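## Task

Toggle exactly the switches labelled A1, A3, B1, B2, C1 and C2, using the row letters and column numbers marked on the panel; every switch must be in its correct state when finished. A switch's lamp shines whenever the half it is mounted on is pressed down. A switch counts only if it stays in position by itself after the robot lets go.

## Robot and tools

Robot: two arms, left_arm and right_arm, mounted on opposite sides of a table and facing each other; left_arm's base sits on the +y side. The names do not refer to image sides. Each arm has six joints (waist, shoulder, elbow, wrist pitch, wrist yaw, wrist roll) plus a two-finger gripper.

Frame: one shared scene frame in metres. Origin at the table's centre, +z up, table surface at z = +0.020. A gripper's fingers point along its own +x axis and close along its own y axis. The reported end_effector_position is the point between the finger pads, roughly 3 to 4 cm behind the tips, and it can be off from reality, more so when the arm is stretched out.

execute_actions takes "actions", a list holding zero or one item, and an optional boolean "pictures" (images are included by default). An empty list just reports the current state with no new command. A move item is {"rows": [...], "steps": n}: n is 1 to 15 control steps of 1/30 s (default 15); each row is used for one step and the final row repeats if rows run out. A wait item is {"steps": n} with n up to 300 and no rows; it returns once n steps have elapsed since the previous result, and your writing time counts toward that. A refused call sends nothing.

Each row is a single list of 14 numbers covering both arms, even if only one moves: left_arm's waist, shoulder, elbow, wrist pitch, wrist yaw, wrist roll, opening, then the same seven for right_arm. The joint values are absolute target angles in radians, in the same form as the Joint positions line, not offsets. Stated ranges per arm: waist -3.054 to 3.054, shoulder 0.000 to 3.142, elbow 0.000 to 2.356, wrist pitch -1.571 to 1.571, wrist yaw -1.571 to 1.571, wrist roll -3.142 to 3.142. True ends may differ by up to 0.010 either way. A target more than 0.010 beyond a stated end, and farther out than the joint's last reported angle, gets the call refused; a target past the real end is clipped there and the result may say "joint sent to its limit" (possibly about an earlier, still-running action). No such message does not prove there is more room.

Opening is an absolute value from -1 to 1: +1 fully open (0.088 m pad gap), empty fingers touch near -0.80, lower values add nothing. Closing fully takes at least about 0.5 s. To hold something, keep commanding about 0.07 below grip_measured; smaller margins grip more gently. Parts thinner than about 3 mm receive proportionally less force.

Motion limits: each step the joint target is capped to a lead over the measured angle of 0.211 rad (waist, shoulder, elbow), 0.213 (wrist pitch), 0.267 (wrist yaw), 0.228 (wrist roll); if the targets would move a gripper over 70 mm from where it is, all that arm's targets are pulled back proportionally. Large moves therefore need several calls. Friction may leave a joint short of its target or ignore tiny changes, so check Joint positions after each move. Between calls the arms keep heading for the last row sent until motion nearly stops or a step is HELD.

zoom_image: {"camera": name, "region": [x0, y0, x1, y1]} in pixels from the image's top-left, at most 504 by 504, giving a sharper crop of that camera's latest image. Cameras: cam_head_left, cam_head_right, cam_left_wrist, cam_right_wrist, each 672x504, delivered in that order. Use them to read the panel labels, lamps and the card.

finished_scene: {"scene": number} closes the current scene irreversibly and reports whether the goal was met; the next task arrives in its result. Only call it once switches hold their states without the robot touching them. Replying without any tool call ends everything.

Result lines: the state line lists per arm the gripper position, quaternion (wxyz) and linear/angular velocities. Joint positions and Joint velocities give one block per arm: six joints (rad, rad/s) then pad gap (m, m/s). grip_measured is the opening on the command scale; it can be off by about 1 mm per gripper and reads narrower by up to 0.061 while squeezing something hard. Joint torques are total drive output with offsets and noise; External joint torques estimate pushback from contact (including friction and held weight), or say "no reading". "joint command not followed" means the clearance check altered or blocked joint targets; the rest was applied. HELD marks steps where your row was partly or wholly not sent. MOTOR HOT warns from 50 °C; at 95 °C an OVER-TEMPERATURE FAULT holds the arm, and if it does not cool within 30 to 60 s it loses power and goes limp. Avoid long static loads.

Avoid: arms colliding or pressing each other hard; pushing on switches or the table so hard a joint reaches its load limit (waist 17, shoulder 21.1, elbow 21, wrist pitch 5.55, wrist yaw 5.53, wrist roll 5.19 N m), which freezes that arm for 10 s; slamming, dropping or knocking things over. Press switch halves firmly but gently, and move smoothly.

Each tool is called after ">>>" as name(argument=value, ...), one argument or row to a line, values as JSON.

## Session

>>> execute_actions(
  actions=[],
)

Scene clock: 0.00 s of 4402.00 s.
left_arm: end_effector_position=(+0.1944, +0.1685, +0.4304) grip_measured=+1.000 end_effector_quat_wxyz=(+0.886, +0.001, -0.007, -0.463) end_effector_velocity=(+0.000, +0.001, -0.004) end_effector_angular_velocity=(+0.006, +0.013, +0.005) | right_arm: end_effector_position=(-0.0319, -0.1804, +0.3783) grip_measured=+0.987 end_effector_quat_wxyz=(+0.528, +0.006, +0.001, +0.849) end_effector_velocity=(+0.000, -0.001, -0.004) end_effector_angular_velocity=(-0.018, -0.002, +0.005)
Joint positions: left_arm=[0.013 0.864 0.654 0.222 0.018 0.009 0.088] | right_arm=[-0.036  0.874  0.663  0.22   0.03   0.007  0.087]
Joint velocities: left_arm=[-0.002 -0.002 -0.007 -0.007 -0.007 -0.007  0.   ] | right_arm=[-0.002 -0.007 -0.002 -0.022 -0.007  0.007 -0.   ]
Joint torques (N m, as the arm reports them, + toward a larger angle): no reading
External joint torques (N m, as the arm's controller estimates them; a push from outside toward a larger angle lowers the number): no reading
Motor temperatures (°C, as the motors report them): left_arm=[22 22 21 21 23 22] | right_arm=[20 22 21 24 21 23]
Heat: left arm: hottest wrist yaw 23 °C (+0.0 °C/min); right arm: hottest wrist pitch 24 °C (+0.0 °C/min).

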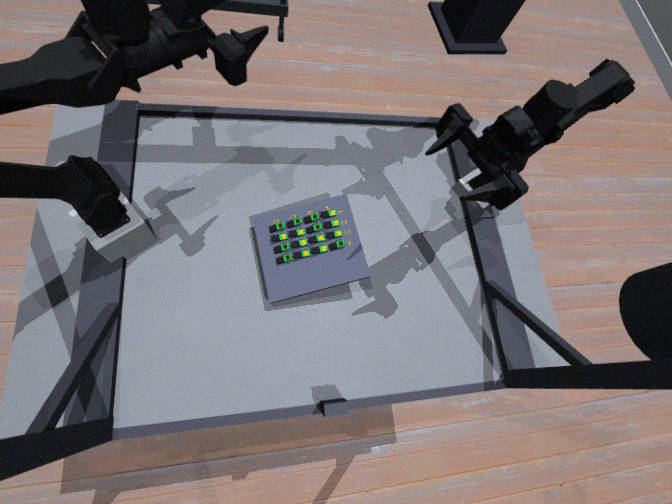

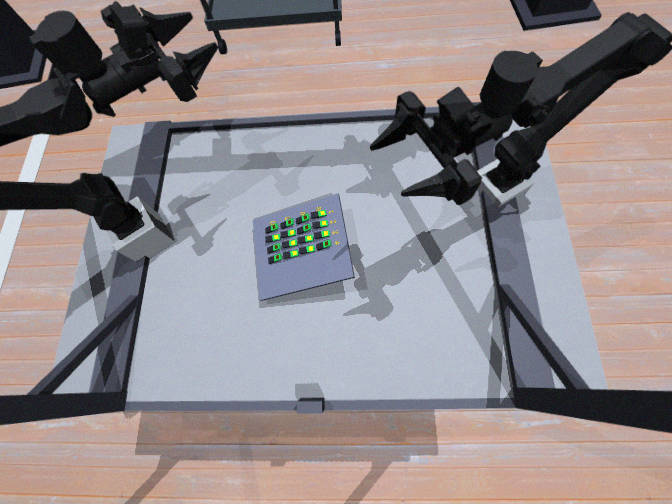

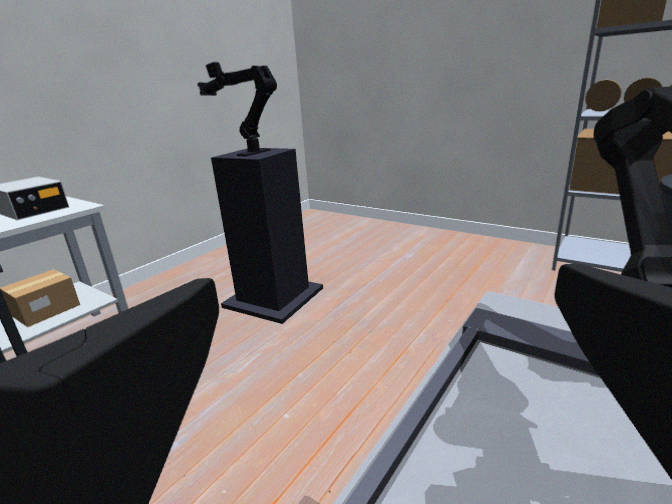

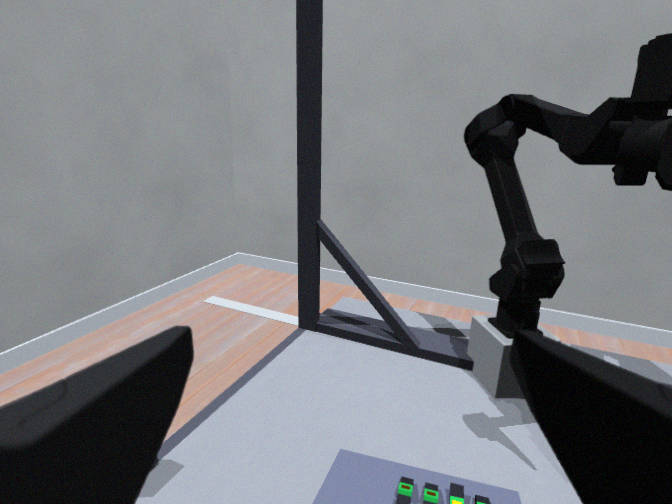

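>>> zoom_image(
  camera="cam_head_left",
  region=[235, 185, 385, 310],
)

>>> zoom_image(
  camera="cam_head_right",
  region=[235, 185, 385, 310],
)

Region (235, 185, 385, 310) of cam_head_left's 672x504 image, scaled by 3.360, with more detail than that image has.

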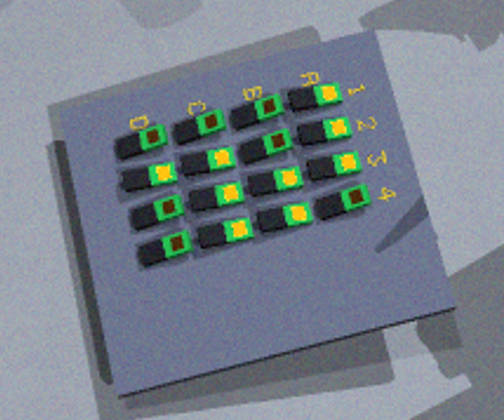

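Region (235, 185, 385, 310) of cam_head_right's 672x504 image, scaled by 3.360, with more detail than that image has.

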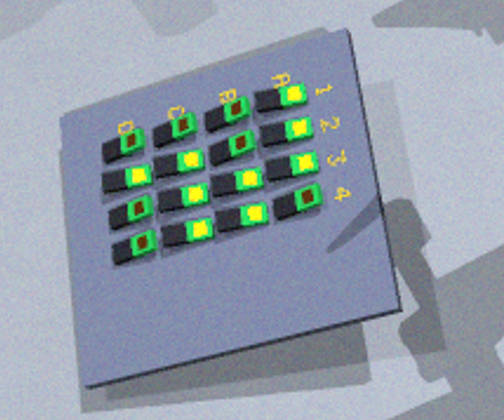

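>>> execute_actions(
  actions=[
    {"rows":[[-0.63,1.91,1.392,-1.05,0,0,-0.8,-0.036,0.874,0.663,0.22,0.03,0.007,1]],"steps":15},
  ],
  pictures=false,
)

>>> execute_actions(
  actions=[
    {"steps":45},
  ],
)

Scene clock: 43.23 s of 4402.00 s.
left_arm: end_effector_position=(+0.0225, +0.0023, +0.3687) grip_measured=-0.668 end_effector_quat_wxyz=(+0.682, +0.216, +0.220, -0.663) end_effector_velocity=(-0.282, -0.184, -0.296) end_effector_angular_velocity=(+1.516, +0.047, -0.666) | right_arm: end_effector_position=(-0.0319, -0.1804, +0.3783) grip_measured=+0.987 end_effector_quat_wxyz=(+0.528, +0.006, +0.001, +0.849) end_effector_velocity=(-0.001, +0.000, -0.001) end_effector_angular_velocity=(+0.003, -0.023, +0.005)
Joint positions: left_arm=[-0.583  1.487  1.304 -0.444  0.001  0.003  0.006] | right_arm=[-0.036  0.874  0.663  0.22   0.03   0.007  0.087]
Joint velocities: left_arm=[-0.676  1.394  1.16  -1.282 -0.007 -0.007 -0.124] | right_arm=[-0.002  0.002  0.002 -0.007 -0.007 -0.022 -0.   ]
Joint torques (N m, as the arm reports them, + toward a larger angle): left_arm=[ 1.74 -4.52  5.34  0.39 -0.02 -0.08] | right_arm=[ 0.02 -1.72  7.34  2.02 -0.02 -0.02]
External joint torques (N m, as the arm's controller estimates them; a push from outside toward a larger angle lowers the number): left_arm=[ 0.09  0.37  1.   -0.46  0.15 -0.07] | right_arm=[ 0.    0.66 -0.07  0.18 -0.02 -0.03]
Motor temperatures (°C, as the motors report them): left_arm=[22 22 27 28 23 22] | right_arm=[20 23 27 32 21 23]
Heat: left arm: hottest wrist pitch 28 °C (+6.9 °C/min); right arm: hottest wrist pitch 32 °C (+11.1 °C/min).
Steps of this call (steps 1 to 90: nothing new was sent; then 39.73 s passed at rest; steps 91 to 105: all 15 steps of this action). Readings (joint positions):
91: left_arm=[-0.001 0.880 0.672 0.193 0.005 0.007] | right_arm=[-0.036 0.874 0.663 0.220 0.030 0.007]
92: left_arm=[-0.048 0.915 0.718 0.137 -0.000 0.006] | right_arm=[-0.036 0.874 0.663 0.220 0.030 0.007]
94: left_arm=[-0.145 1.014 0.822 0.051 0.001 0.006] | right_arm=[-0.036 0.874 0.663 0.220 0.030 0.007]
98: left_arm=[-0.322 1.187 0.996 -0.128 0.001 0.004] | right_arm=[-0.036 0.874 0.663 0.220 0.030 0.007]
105: the state above

Scene clock: 44.73 s of 4402.00 s.
left_arm: end_effector_position=(+0.0047, +0.0781, +0.1828) grip_measured=-0.784 end_effector_quat_wxyz=(+0.498, +0.502, +0.494, -0.507) end_effector_velocity=(+0.000, +0.004, -0.001) end_effector_angular_velocity=(+0.012, -0.007, +0.005) | right_arm: end_effector_position=(-0.0319, -0.1804, +0.3783) grip_measured=+0.987 end_effector_quat_wxyz=(+0.528, +0.006, +0.001, +0.849) end_effector_velocity=(-0.002, -0.002, -0.002) end_effector_angular_velocity=(-0.010, +0.003, +0.020)
Joint positions: left_arm=[-0.627  1.901  1.387 -1.048  0.001  0.003  0.001] | right_arm=[-0.036  0.874  0.663  0.22   0.03   0.007  0.087]
Joint velocities: left_arm=[-0.002 -0.002 -0.007 -0.007 -0.007 -0.007 -0.   ] | right_arm=[-0.002 -0.002 -0.002 -0.007 -0.022  0.007 -0.   ]
Joint torques (N m, as the arm reports them, + toward a larger angle): left_arm=[-0.36 -7.47  6.47 -0.07 -0.03 -0.07] | right_arm=[ 0.02 -1.72  7.34  2.02 -0.02 -0.02]
External joint torques (N m, as the arm's controller estimates them; a push from outside toward a larger angle lowers the number): left_arm=[-0.37  0.78  0.75 -0.42 -0.02 -0.07] | right_arm=[ 0.    0.68 -0.07  0.19 -0.01 -0.03]
Motor temperatures (°C, as the motors report them): left_arm=[22 22 27 27 23 22] | right_arm=[20 23 27 32 21 23]
Heat: left arm: hottest elbow 27 °C (+5.4 °C/min); right arm: hottest wrist pitch 32 °C (+10.7 °C/min).
Steps of this call (steps 1 to 45: the robot went on to your last target). Readings (joint positions):
1: left_arm=[-0.602 1.531 1.336 -0.488 0.001 0.003] | right_arm=[-0.036 0.874 0.663 0.220 0.030 0.007]
2: left_arm=[-0.612 1.569 1.355 -0.532 0.001 0.003] | right_arm=[-0.036 0.874 0.663 0.220 0.030 0.007]
4: left_arm=[-0.620 1.640 1.368 -0.614 0.001 0.003] | right_arm=[-0.036 0.874 0.663 0.220 0.030 0.007]
8: left_arm=[-0.623 1.790 1.377 -0.783 0.001 0.003] | right_arm=[-0.036 0.874 0.663 0.220 0.030 0.007]
45: the state above
All arms were judged still, so your last target was given up. Only a new action makes them travel on or press farther. Fingers that are still opening or closing keep moving.

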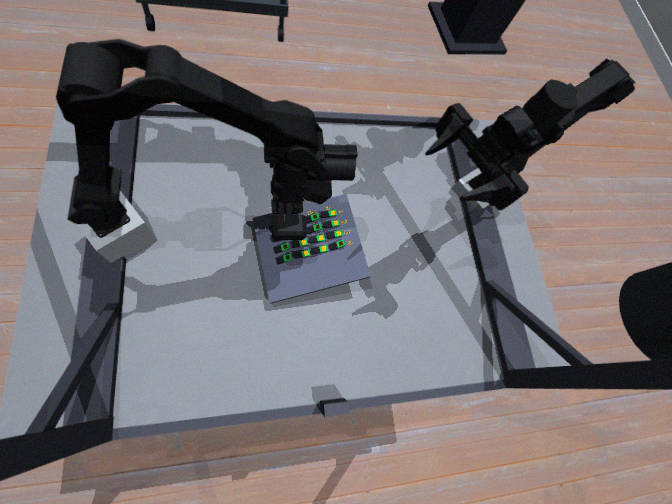

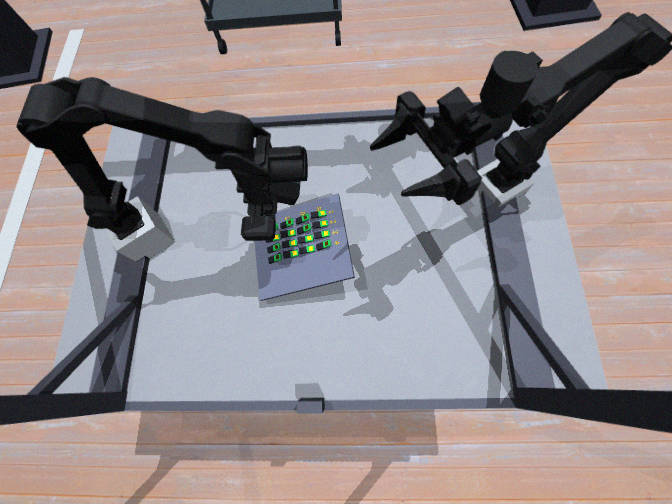

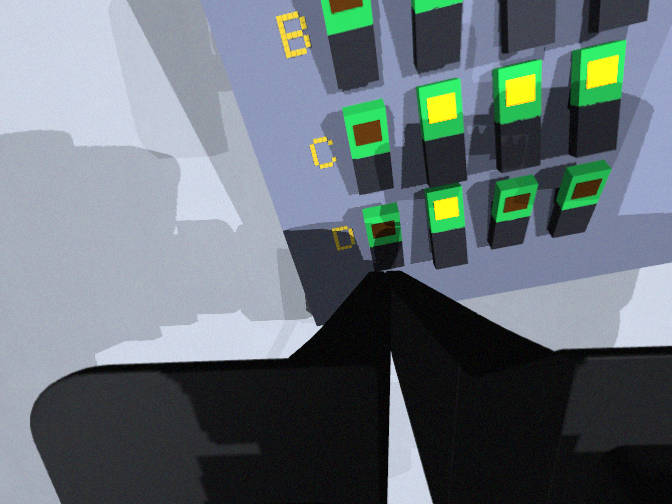

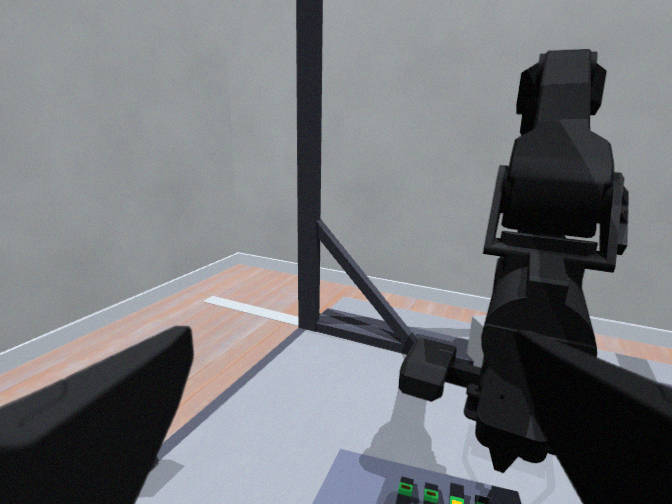

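>>> execute_actions(
  actions=[
    {"rows":[[-0.63,2.18,1.80,-1.19,0,0,-0.8,-0.036,0.874,0.663,0.22,0.03,0.007,1]],"steps":15},
  ],
  pictures=false,
)

>>> execute_actions(
  actions=[
    {"steps":15},
  ],
)

Scene clock: 74.80 s of 4402.00 s.
left_arm: end_effector_position=(+0.0037, +0.0076, +0.1882) grip_measured=-0.784 end_effector_quat_wxyz=(+0.500, +0.500, +0.492, -0.509) end_effector_velocity=(+0.000, +0.015, +0.000) end_effector_angular_velocity=(+0.066, -0.008, +0.005) | right_arm: end_effector_position=(-0.0319, -0.1804, +0.3783) grip_measured=+0.987 end_effector_quat_wxyz=(+0.528, +0.006, +0.001, +0.849) end_effector_velocity=(-0.005, -0.002, -0.007) end_effector_angular_velocity=(-0.020, -0.019, +0.034)
Joint positions: left_arm=[-0.627  2.162  1.793 -1.185  0.001  0.003  0.001] | right_arm=[-0.036  0.874  0.663  0.22   0.03   0.007  0.087]
Joint velocities: left_arm=[-0.002 -0.002 -0.002 -0.066 -0.007 -0.007 -0.   ] | right_arm=[-0.002  0.002 -0.002 -0.022 -0.037 -0.007 -0.   ]
Joint torques (N m, as the arm reports them, + toward a larger angle): left_arm=[-0.39 -8.58  6.61 -0.12 -0.04 -0.07] | right_arm=[-0.01 -1.73  7.35  2.02 -0.02 -0.02]
External joint torques (N m, as the arm's controller estimates them; a push from outside toward a larger angle lowers the number): left_arm=[-0.39  1.25  0.89 -0.42 -0.03 -0.07] | right_arm=[-0.01  0.64 -0.02  0.2  -0.01 -0.03]
Motor temperatures (°C, as the motors report them): left_arm=[22 26 28 24 23 22] | right_arm=[20 23 29 34 21 23]
Heat: left arm: hottest elbow 28 °C (+4.0 °C/min); right arm: hottest wrist pitch 34 °C (+7.0 °C/min).
Steps of this call (steps 1 to 90: nothing new was sent; then 26.57 s passed at rest; steps 91 to 105: all 15 steps of this action). Readings (joint positions):
91: left_arm=[-0.627 1.918 1.407 -1.071 0.001 0.003] | right_arm=[-0.036 0.874 0.663 0.220 0.030 0.007]
92: left_arm=[-0.627 1.958 1.460 -1.126 0.001 0.003] | right_arm=[-0.036 0.874 0.663 0.220 0.030 0.007]
94: left_arm=[-0.627 2.049 1.574 -1.137 0.001 0.003] | right_arm=[-0.036 0.874 0.663 0.220 0.030 0.007]
98: left_arm=[-0.627 2.156 1.726 -1.173 0.001 0.003] | right_arm=[-0.036 0.874 0.663 0.220 0.030 0.007]
105: the state above

Scene clock: 75.30 s of 4402.00 s.
left_arm: end_effector_position=(+0.0037, +0.0081, +0.1880) grip_measured=-0.784 end_effector_quat_wxyz=(+0.499, +0.501, +0.493, -0.508) end_effector_velocity=(-0.000, -0.002, +0.002) end_effector_angular_velocity=(-0.012, +0.008, +0.024) | right_arm: end_effector_position=(-0.0319, -0.1804, +0.3783) grip_measured=+0.987 end_effector_quat_wxyz=(+0.528, +0.006, +0.001, +0.849) end_effector_velocity=(+0.002, +0.000, -0.002) end_effector_angular_velocity=(-0.003, -0.010, -0.010)
Joint positions: left_arm=[-0.627  2.163  1.794 -1.188  0.001  0.003  0.001] | right_arm=[-0.036  0.874  0.663  0.22   0.03   0.007  0.087]
Joint velocities: left_arm=[ 0.002 -0.002  0.002  0.007  0.007 -0.022 -0.   ] | right_arm=[-0.002 -0.002 -0.002 -0.007  0.007 -0.007 -0.   ]
Joint torques (N m, as the arm reports them, + toward a larger angle): left_arm=[-0.38 -8.66  6.88 -0.04 -0.06 -0.08] | right_arm=[ 0.   -1.74  7.33  2.01 -0.02 -0.02]
External joint torques (N m, as the arm's controller estimates them; a push from outside toward a larger angle lowers the number): left_arm=[-0.5   1.63  0.94 -0.42 -0.05 -0.08] | right_arm=[ 0.01  0.69 -0.1   0.17 -0.03 -0.03]
Motor temperatures (°C, as the motors report them): left_arm=[22 27 28 24 23 22] | right_arm=[20 23 29 34 21 23]
Heat: left arm: hottest elbow 28 °C (+4.0 °C/min); right arm: hottest wrist pitch 34 °C (+6.1 °C/min).
Steps of this call (steps 1 to 15: the robot went on to your last target). Readings (joint positions):
1: left_arm=[-0.627 2.162 1.793 -1.187 0.001 0.003] | right_arm=[-0.036 0.874 0.663 0.220 0.030 0.007]
2: left_arm=[-0.627 2.163 1.793 -1.188 0.001 0.003] | right_arm=[-0.036 0.874 0.663 0.220 0.030 0.007]
4: left_arm=[-0.627 2.163 1.793 -1.188 0.001 0.003] | right_arm=[-0.036 0.874 0.663 0.220 0.030 0.007]
8: left_arm=[-0.627 2.163 1.794 -1.188 0.001 0.003] | right_arm=[-0.036 0.874 0.663 0.220 0.030 0.007]
15: the state above
All arms were judged still, so your last target was given up. Only a new action makes them travel on or press farther. Fingers that are still opening or closing keep moving.

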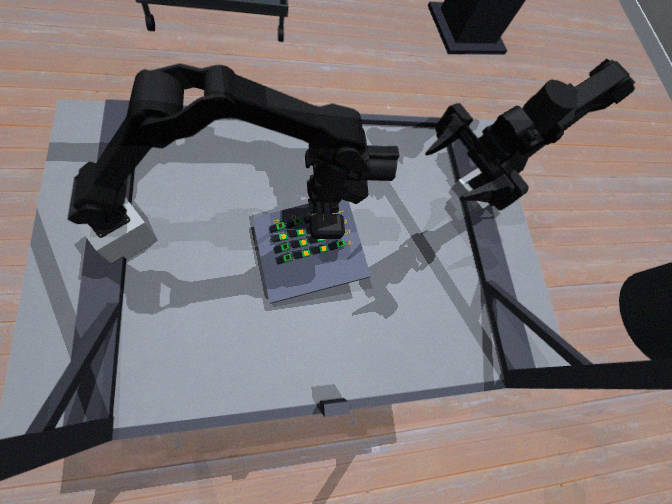

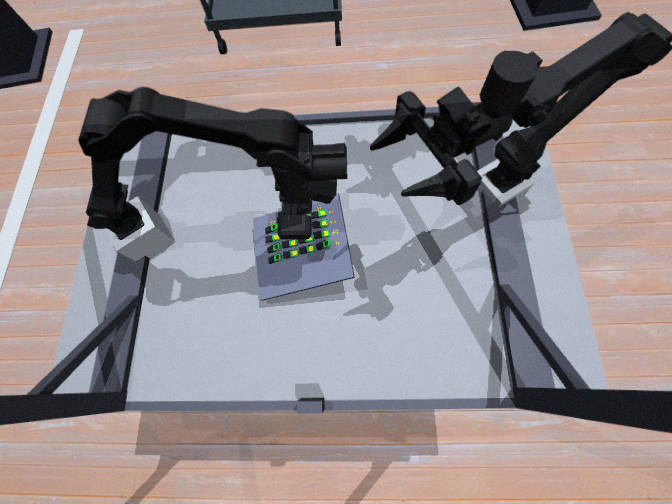

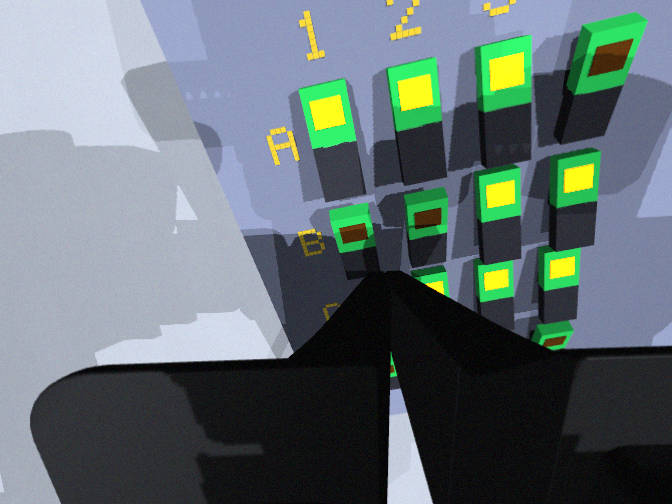

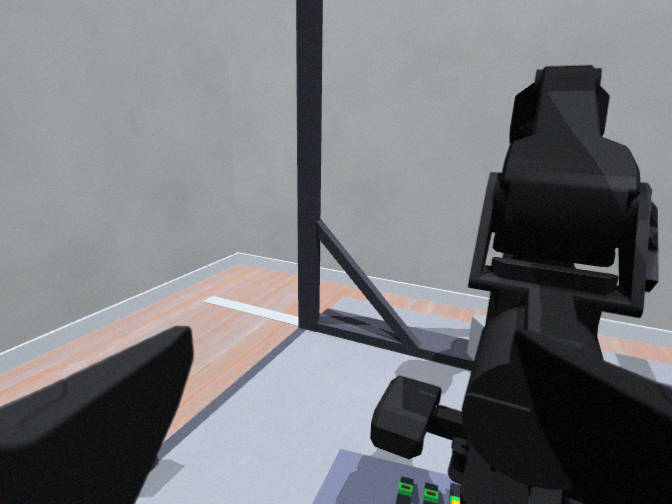

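>>> execute_actions(
  actions=[
    {"rows":[[-0.605,2.218,1.795,-1.163,0,0,-0.8,-0.036,0.874,0.663,0.22,0.03,0.007,1]],"steps":15},
  ],
)

Scene clock: 98.63 s of 4402.00 s.
left_arm: end_effector_position=(+0.0125, +0.0044, +0.1720) grip_measured=-0.784 end_effector_quat_wxyz=(+0.500, +0.499, +0.502, -0.499) end_effector_velocity=(+0.000, +0.001, +0.002) end_effector_angular_velocity=(+0.002, -0.007, +0.005) | right_arm: end_effector_position=(-0.0319, -0.1804, +0.3783) grip_measured=+0.987 end_effector_quat_wxyz=(+0.528, +0.006, +0.001, +0.849) end_effector_velocity=(-0.000, -0.000, -0.008) end_effector_angular_velocity=(-0.014, -0.032, +0.005)
Joint positions: left_arm=[-0.606  2.203  1.795 -1.165  0.001  0.003  0.001] | right_arm=[-0.036  0.874  0.663  0.22   0.03   0.007  0.087]
Joint velocities: left_arm=[-0.002 -0.002  0.002 -0.007 -0.007 -0.007 -0.001] | right_arm=[-0.002 -0.002 -0.007 -0.022 -0.007 -0.022 -0.   ]
Joint torques (N m, as the arm reports them, + toward a larger angle): left_arm=[ 0.07 -9.04  6.02  0.16 -0.04 -0.08] | right_arm=[ 0.02 -1.74  7.34  2.02 -0.02 -0.02]
External joint torques (N m, as the arm's controller estimates them; a push from outside toward a larger angle lowers the number): left_arm=[ 0.01  1.49  0.11 -0.2  -0.03 -0.08] | right_arm=[ 0.03  0.67 -0.05  0.19 -0.02 -0.03]
Motor temperatures (°C, as the motors report them): left_arm=[22 30 28 23 23 22] | right_arm=[20 23 30 35 21 23]
Heat: left arm: hottest shoulder 30 °C (+3.0 °C/min); right arm: hottest wrist pitch 35 °C (+4.0 °C/min).
Steps of this call (steps 1 to 90: nothing new was sent; then 19.83 s passed at rest; steps 91 to 105: all 15 steps of this action). Readings (joint positions):
91: left_arm=[-0.627 2.166 1.794 -1.188 0.001 0.003] | right_arm=[-0.036 0.874 0.663 0.220 0.030 0.007]
92: left_arm=[-0.625 2.170 1.794 -1.183 0.001 0.003] | right_arm=[-0.036 0.874 0.663 0.220 0.030 0.007]
94: left_arm=[-0.618 2.181 1.795 -1.171 0.001 0.003] | right_arm=[-0.036 0.874 0.663 0.220 0.030 0.007]
98: left_arm=[-0.607 2.201 1.795 -1.167 0.001 0.003] | right_arm=[-0.036 0.874 0.663 0.220 0.030 0.007]
105: the state above

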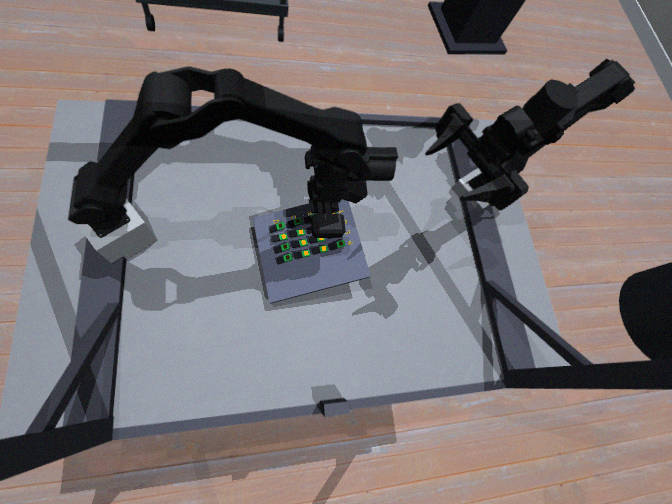

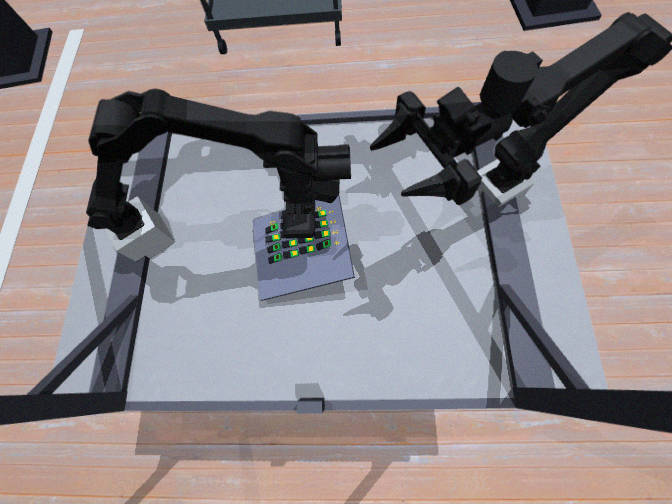

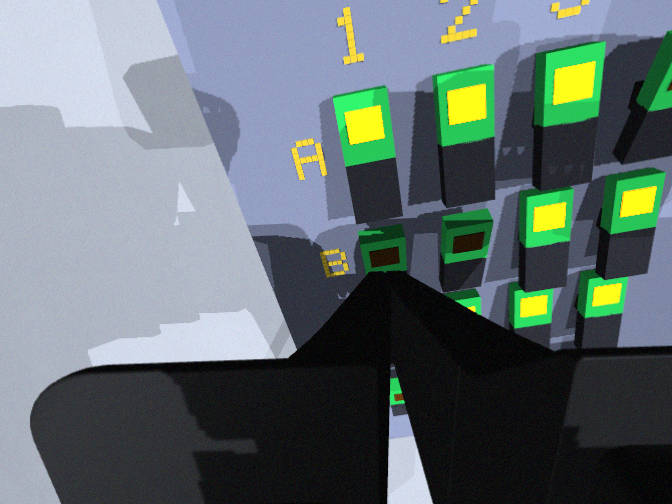

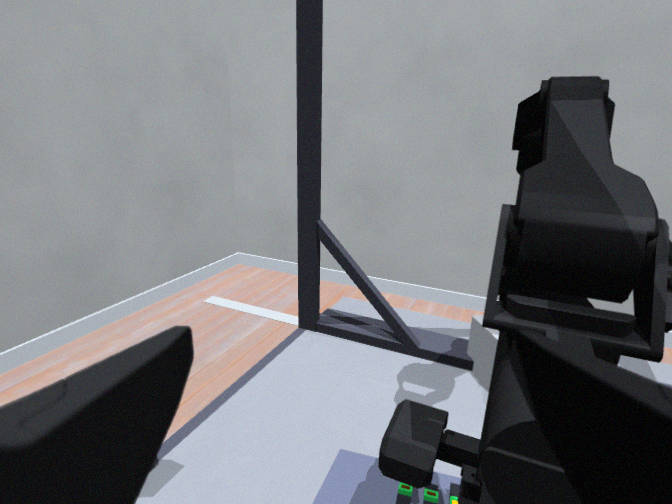

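>>> execute_actions(
  actions=[
    {"rows":[[-0.605,2.23,1.748,-1.108,0,0,-0.8,-0.036,0.874,0.663,0.22,0.03,0.007,1]],"steps":12},
  ],
)

Scene clock: 111.60 s of 4402.00 s.
left_arm: end_effector_position=(+0.0125, +0.0029, +0.1586) grip_measured=-0.784 end_effector_quat_wxyz=(+0.502, +0.498, +0.500, -0.500) end_effector_velocity=(+0.002, -0.001, +0.000) end_effector_angular_velocity=(-0.007, -0.022, -0.010) | right_arm: end_effector_position=(-0.0319, -0.1804, +0.3783) grip_measured=+0.987 end_effector_quat_wxyz=(+0.528, +0.006, +0.001, +0.849) end_effector_velocity=(-0.002, -0.002, +0.001) end_effector_angular_velocity=(+0.016, -0.016, +0.019)
Joint positions: left_arm=[-0.606  2.214  1.758 -1.111  0.001  0.003  0.001] | right_arm=[-0.036  0.874  0.663  0.22   0.03   0.007  0.087]
Joint velocities: left_arm=[-0.002 -0.002 -0.002  0.007 -0.022  0.007  0.   ] | right_arm=[-0.002 -0.002 -0.002  0.007 -0.022 -0.022 -0.   ]
Joint torques (N m, as the arm reports them, + toward a larger angle): left_arm=[ 0.05 -8.93  4.7   0.19 -0.04 -0.08] | right_arm=[ 0.02 -1.73  7.33  2.01 -0.02 -0.02]
External joint torques (N m, as the arm's controller estimates them; a push from outside toward a larger angle lowers the number): left_arm=[ 0.04  1.64 -1.18 -0.17 -0.03 -0.08] | right_arm=[ 0.01  0.71 -0.14  0.16 -0.02 -0.03]
Motor temperatures (°C, as the motors report them): left_arm=[22 31 28 23 23 22] | right_arm=[20 23 30 36 21 23]
Heat: left arm: hottest shoulder 31 °C (+4.0 °C/min); right arm: hottest wrist pitch 36 °C (+3.0 °C/min).
Steps of this call (steps 1 to 15: the robot went on to your last target; steps 16 to 90: nothing new was sent; then 9.57 s passed at rest; steps 91 to 102: all 12 steps of this action). Readings (joint positions):
91: left_arm=[-0.606 2.203 1.792 -1.159 0.001 0.003] | right_arm=[-0.036 0.874 0.663 0.220 0.030 0.007]
92: left_arm=[-0.606 2.203 1.784 -1.142 0.001 0.003] | right_arm=[-0.036 0.874 0.663 0.220 0.030 0.007]
94: left_arm=[-0.606 2.205 1.774 -1.125 0.001 0.003] | right_arm=[-0.036 0.874 0.663 0.220 0.030 0.007]
98: left_arm=[-0.606 2.213 1.760 -1.115 0.001 0.003] | right_arm=[-0.036 0.874 0.663 0.220 0.030 0.007]
102: the state above

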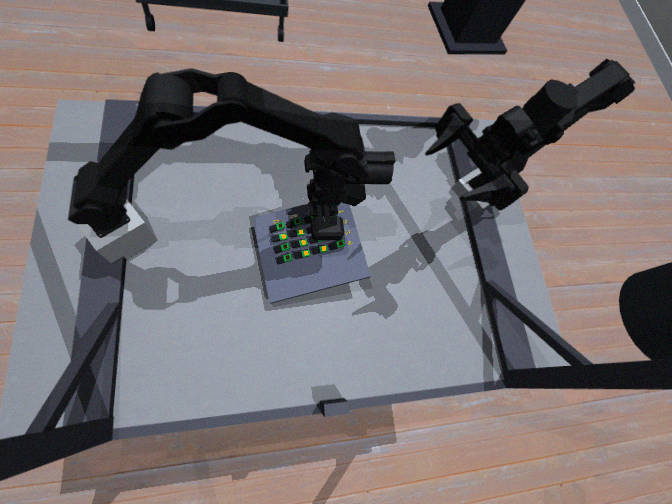

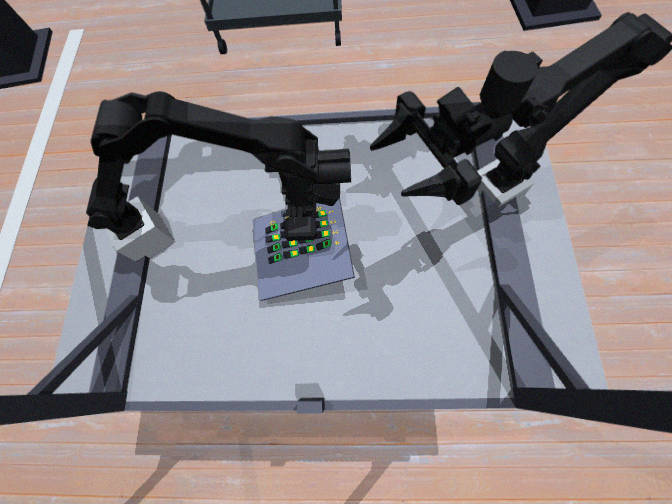

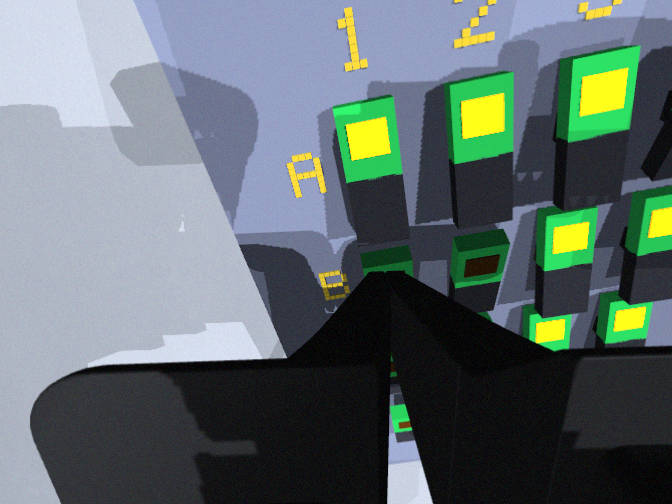

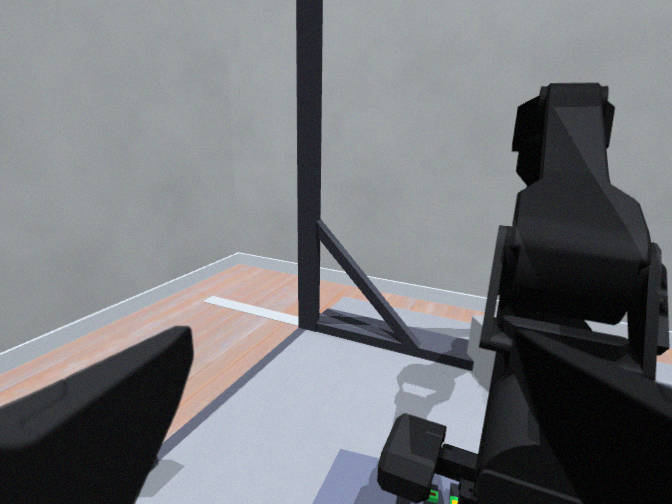

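>>> execute_actions(
  actions=[
    {"rows":[[-0.605,2.23,1.708,-1.071,0,0,-0.8,-0.036,0.874,0.663,0.22,0.03,0.007,1]],"steps":12},
  ],
)

Scene clock: 120.13 s of 4402.00 s.
left_arm: end_effector_position=(+0.0125, +0.0049, +0.1503) grip_measured=-0.784 end_effector_quat_wxyz=(+0.502, +0.498, +0.500, -0.500) end_effector_velocity=(-0.002, +0.002, -0.002) end_effector_angular_velocity=(+0.012, +0.007, +0.020) | right_arm: end_effector_position=(-0.0319, -0.1804, +0.3783) grip_measured=+0.987 end_effector_quat_wxyz=(+0.528, +0.006, +0.001, +0.849) end_effector_velocity=(-0.002, -0.002, -0.001) end_effector_angular_velocity=(-0.014, +0.001, +0.020)
Joint positions: left_arm=[-0.606  2.214  1.724 -1.077  0.001  0.003  0.001] | right_arm=[-0.036  0.874  0.663  0.22   0.03   0.007  0.087]
Joint velocities: left_arm=[-0.002  0.002 -0.002 -0.007  0.007 -0.022 -0.   ] | right_arm=[-0.002 -0.007  0.002 -0.022 -0.022  0.007 -0.   ]
Joint torques (N m, as the arm reports them, + toward a larger angle): left_arm=[ 0.08 -8.88  3.89  0.4  -0.04 -0.07] | right_arm=[ 0.03 -1.74  7.33  2.02 -0.01 -0.02]
External joint torques (N m, as the arm's controller estimates them; a push from outside toward a larger angle lowers the number): left_arm=[ 0.01  1.67 -1.88  0.04 -0.03 -0.07] | right_arm=[ 0.01  0.67 -0.07  0.2   0.   -0.03]
Motor temperatures (°C, as the motors report them): left_arm=[22 32 27 23 23 22] | right_arm=[20 23 30 36 21 23]
Heat: left arm: hottest shoulder 32 °C (+4.0 °C/min); right arm: hottest wrist pitch 36 °C (+3.0 °C/min).
Steps of this call (steps 1 to 15: the robot went on to your last target; steps 16 to 90: nothing new was sent; then 5.13 s passed at rest; steps 91 to 102: all 12 steps of this action). Readings (joint positions):
91: left_arm=[-0.606 2.214 1.753 -1.104 0.001 0.003] | right_arm=[-0.036 0.874 0.663 0.220 0.030 0.007]
92: left_arm=[-0.606 2.214 1.745 -1.093 0.001 0.003] | right_arm=[-0.036 0.874 0.663 0.220 0.030 0.007]
94: left_arm=[-0.606 2.214 1.733 -1.084 0.001 0.003] | right_arm=[-0.036 0.874 0.663 0.220 0.030 0.007]
98: left_arm=[-0.606 2.214 1.726 -1.077 0.001 0.003] | right_arm=[-0.036 0.874 0.663 0.220 0.030 0.007]
102: the state above

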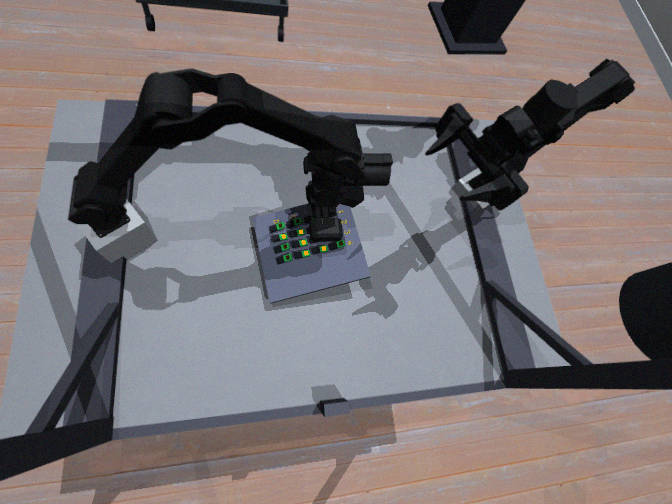

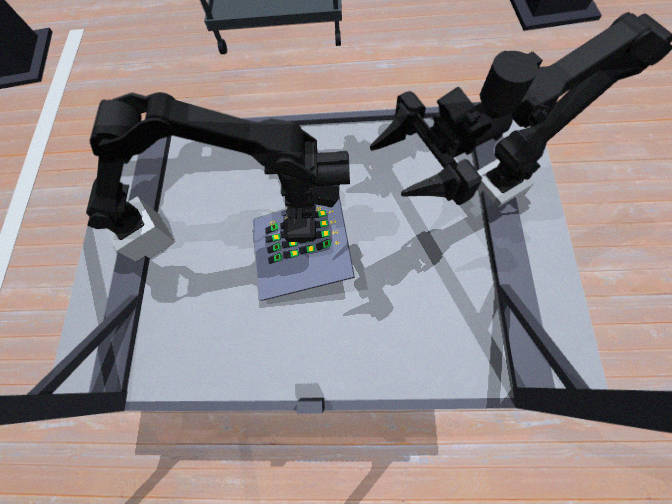

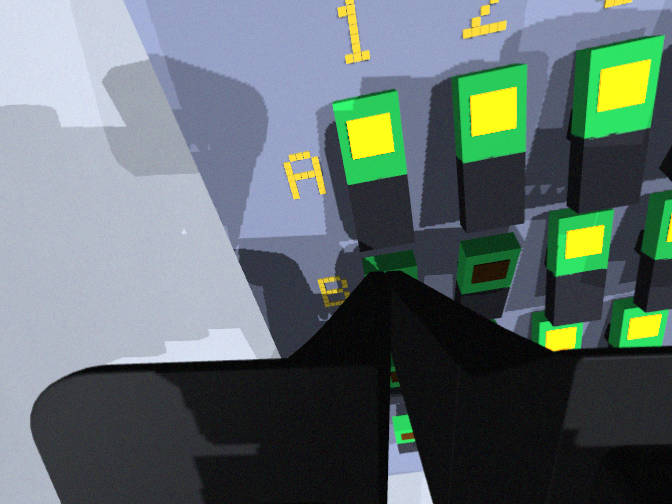

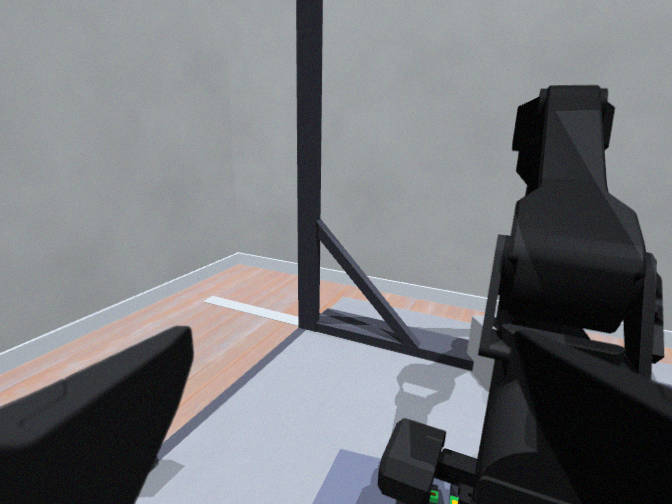

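>>> execute_actions(
  actions=[
    {"rows":[[-0.605,2.24,1.685,-1.042,0,0,-0.8,-0.036,0.874,0.663,0.22,0.03,0.007,1]],"steps":12},
  ],
)

Scene clock: 125.23 s of 4402.00 s.
left_arm: end_effector_position=(+0.0127, +0.0033, +0.1448) grip_measured=-0.784 end_effector_quat_wxyz=(+0.505, +0.494, +0.497, -0.503) end_effector_velocity=(+0.002, +0.005, +0.000) end_effector_angular_velocity=(+0.022, -0.022, -0.009) | right_arm: end_effector_position=(-0.0319, -0.1804, +0.3783) grip_measured=+0.987 end_effector_quat_wxyz=(+0.528, +0.006, +0.001, +0.849) end_effector_velocity=(+0.003, +0.001, -0.008) end_effector_angular_velocity=(-0.014, -0.032, -0.015)
Joint positions: left_arm=[-0.606  2.215  1.704 -1.043  0.001  0.003  0.001] | right_arm=[-0.036  0.874  0.663  0.22   0.03   0.007  0.087]
Joint velocities: left_arm=[-0.002 -0.002 -0.002 -0.022 -0.022  0.007  0.   ] | right_arm=[-0.007 -0.002 -0.007 -0.022  0.007 -0.022  0.   ]
Joint torques (N m, as the arm reports them, + toward a larger angle): left_arm=[ 0.06 -8.04  3.51  0.11 -0.04 -0.07] | right_arm=[ 0.01 -1.74  7.36  2.01 -0.02 -0.02]
External joint torques (N m, as the arm's controller estimates them; a push from outside toward a larger angle lowers the number): left_arm=[ 0.06  2.57 -2.25 -0.26 -0.03 -0.07] | right_arm=[ 0.04  0.6   0.05  0.22 -0.03 -0.02]
Motor temperatures (°C, as the motors report them): left_arm=[22 32 27 23 23 22] | right_arm=[20 23 30 36 21 23]
Heat: left arm: hottest shoulder 32 °C (+4.0 °C/min); right arm: hottest wrist pitch 36 °C (+2.0 °C/min).
Steps of this call (steps 1 to 15: the robot went on to your last target; steps 16 to 90: nothing new was sent; then 1.70 s passed at rest; steps 91 to 102: all 12 steps of this action). Readings (joint positions):
91: left_arm=[-0.606 2.214 1.721 -1.074 0.001 0.003] | right_arm=[-0.036 0.874 0.663 0.220 0.030 0.007]
92: left_arm=[-0.606 2.214 1.716 -1.066 0.001 0.003] | right_arm=[-0.036 0.874 0.663 0.220 0.030 0.007]
94: left_arm=[-0.606 2.214 1.709 -1.050 0.001 0.003] | right_arm=[-0.036 0.874 0.663 0.220 0.030 0.007]
98: left_arm=[-0.606 2.215 1.706 -1.044 0.001 0.003] | right_arm=[-0.036 0.874 0.663 0.220 0.030 0.007]
102: the state above

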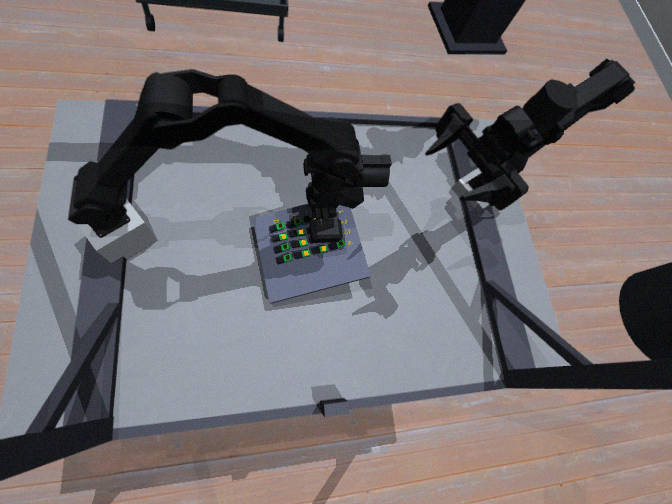

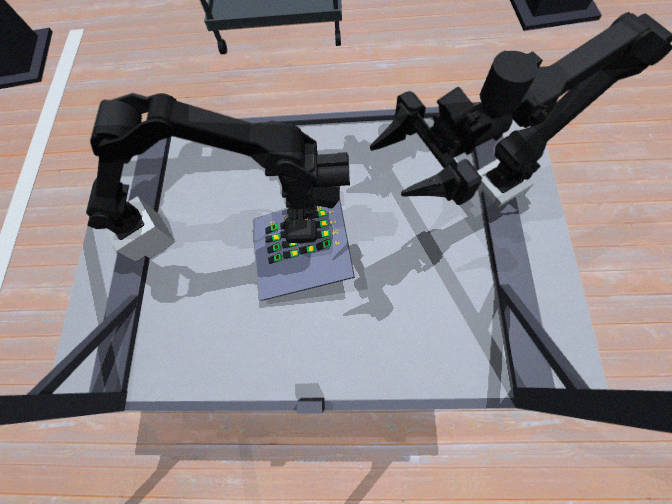

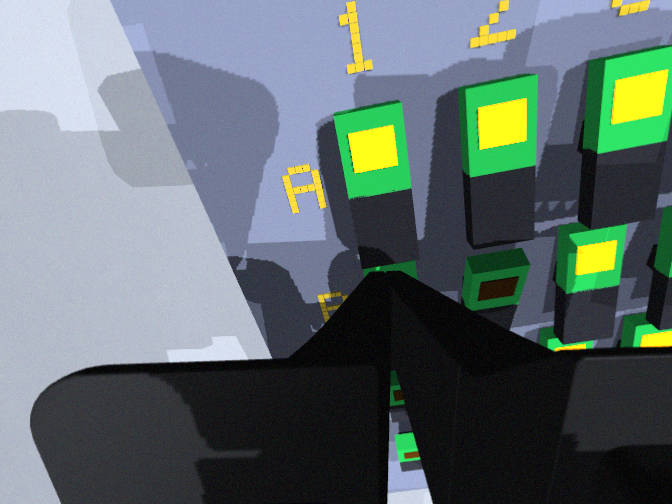

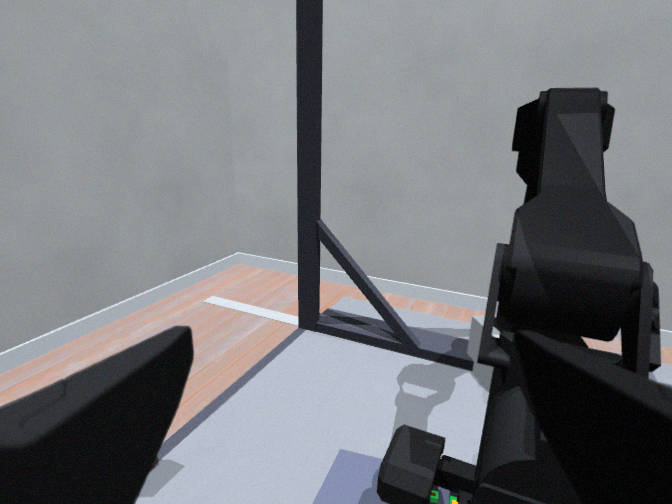

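>>> execute_actions(
  actions=[
    {"rows":[[-0.605,2.25,1.665,-1.02,0,0,-0.8,-0.036,0.874,0.663,0.22,0.03,0.007,1]],"steps":12},
  ],
)

Scene clock: 132.97 s of 4402.00 s.
left_arm: end_effector_position=(+0.0127, +0.0046, +0.1416) grip_measured=-0.784 end_effector_quat_wxyz=(+0.504, +0.495, +0.498, -0.503) end_effector_velocity=(+0.004, +0.004, -0.001) end_effector_angular_velocity=(+0.012, -0.022, +0.010) | right_arm: end_effector_position=(-0.0319, -0.1804, +0.3783) grip_measured=+0.987 end_effector_quat_wxyz=(+0.528, +0.006, +0.001, +0.849) end_effector_velocity=(-0.002, -0.002, -0.001) end_effector_angular_velocity=(+0.005, -0.006, +0.019)
Joint positions: left_arm=[-0.606  2.215  1.69  -1.031  0.001  0.003  0.001] | right_arm=[-0.036  0.874  0.663  0.22   0.03   0.007  0.087]
Joint velocities: left_arm=[ 0.002 -0.002 -0.007 -0.007 -0.022 -0.007  0.   ] | right_arm=[-0.002 -0.002 -0.007  0.007 -0.022 -0.007 -0.   ]
Joint torques (N m, as the arm reports them, + toward a larger angle): left_arm=[-0.01 -6.86  2.7   0.77 -0.05 -0.07] | right_arm=[ 0.02 -1.72  7.35  2.02 -0.02 -0.02]
External joint torques (N m, as the arm's controller estimates them; a push from outside toward a larger angle lowers the number): left_arm=[-0.1   3.6  -3.04  0.4  -0.03 -0.07] | right_arm=[ 0.02  0.74 -0.11  0.17 -0.02 -0.03]
Motor temperatures (°C, as the motors report them): left_arm=[22 33 27 23 23 22] | right_arm=[20 23 31 36 21 23]
Heat: left arm: hottest shoulder 33 °C (+5.1 °C/min); right arm: hottest wrist pitch 36 °C (+2.0 °C/min).
Steps of this call (steps 1 to 15: the robot went on to your last target; steps 16 to 90: nothing new was sent; then 4.33 s passed at rest; steps 91 to 102: all 12 steps of this action). Readings (joint positions):
91: left_arm=[-0.606 2.215 1.701 -1.041 0.001 0.003] | right_arm=[-0.036 0.874 0.663 0.220 0.030 0.007]
92: left_arm=[-0.606 2.215 1.697 -1.037 0.001 0.003] | right_arm=[-0.036 0.874 0.663 0.220 0.030 0.007]
94: left_arm=[-0.606 2.215 1.693 -1.034 0.001 0.003] | right_arm=[-0.036 0.874 0.663 0.220 0.030 0.007]
98: left_arm=[-0.606 2.215 1.691 -1.032 0.001 0.003] | right_arm=[-0.036 0.874 0.663 0.220 0.030 0.007]
102: the state above

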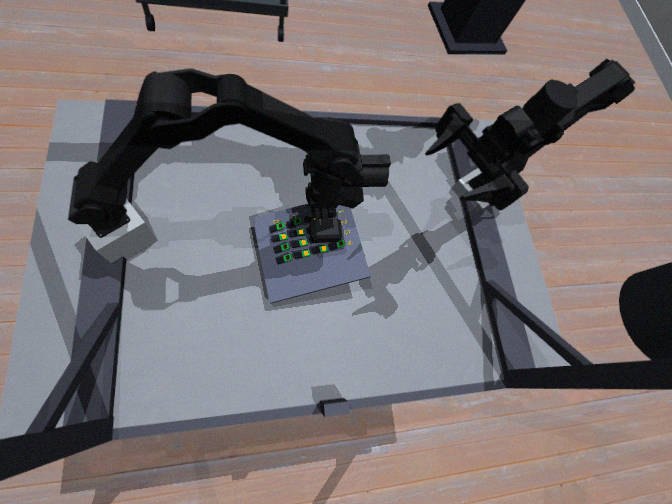

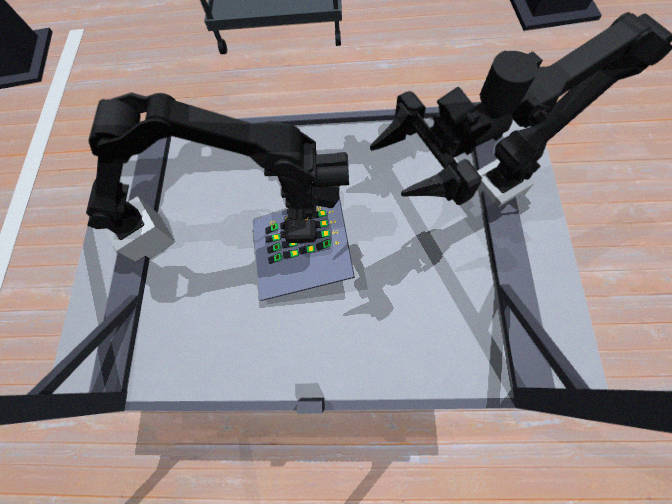

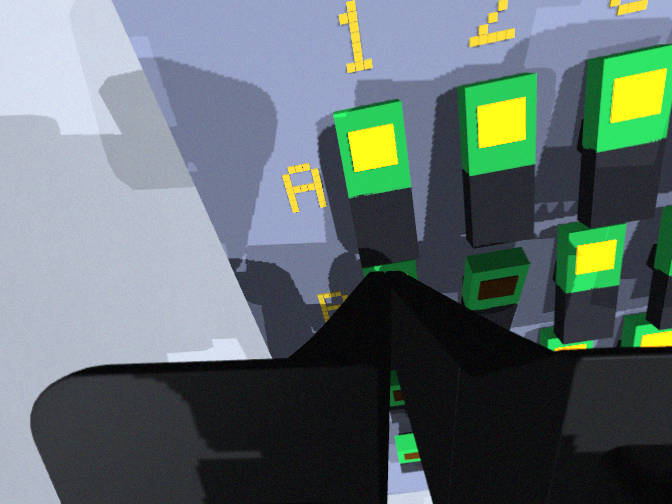

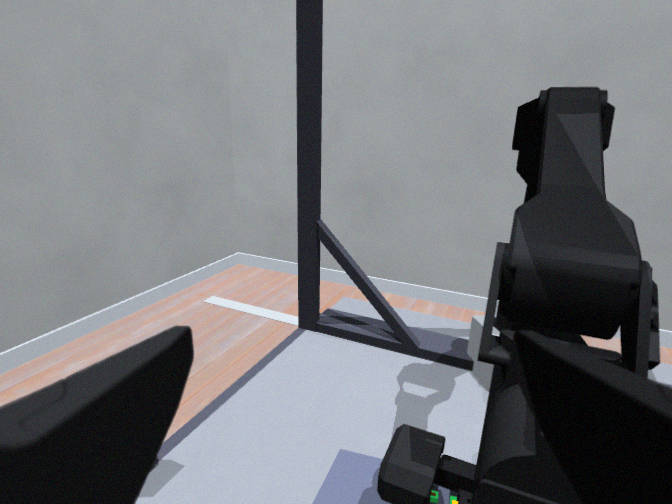

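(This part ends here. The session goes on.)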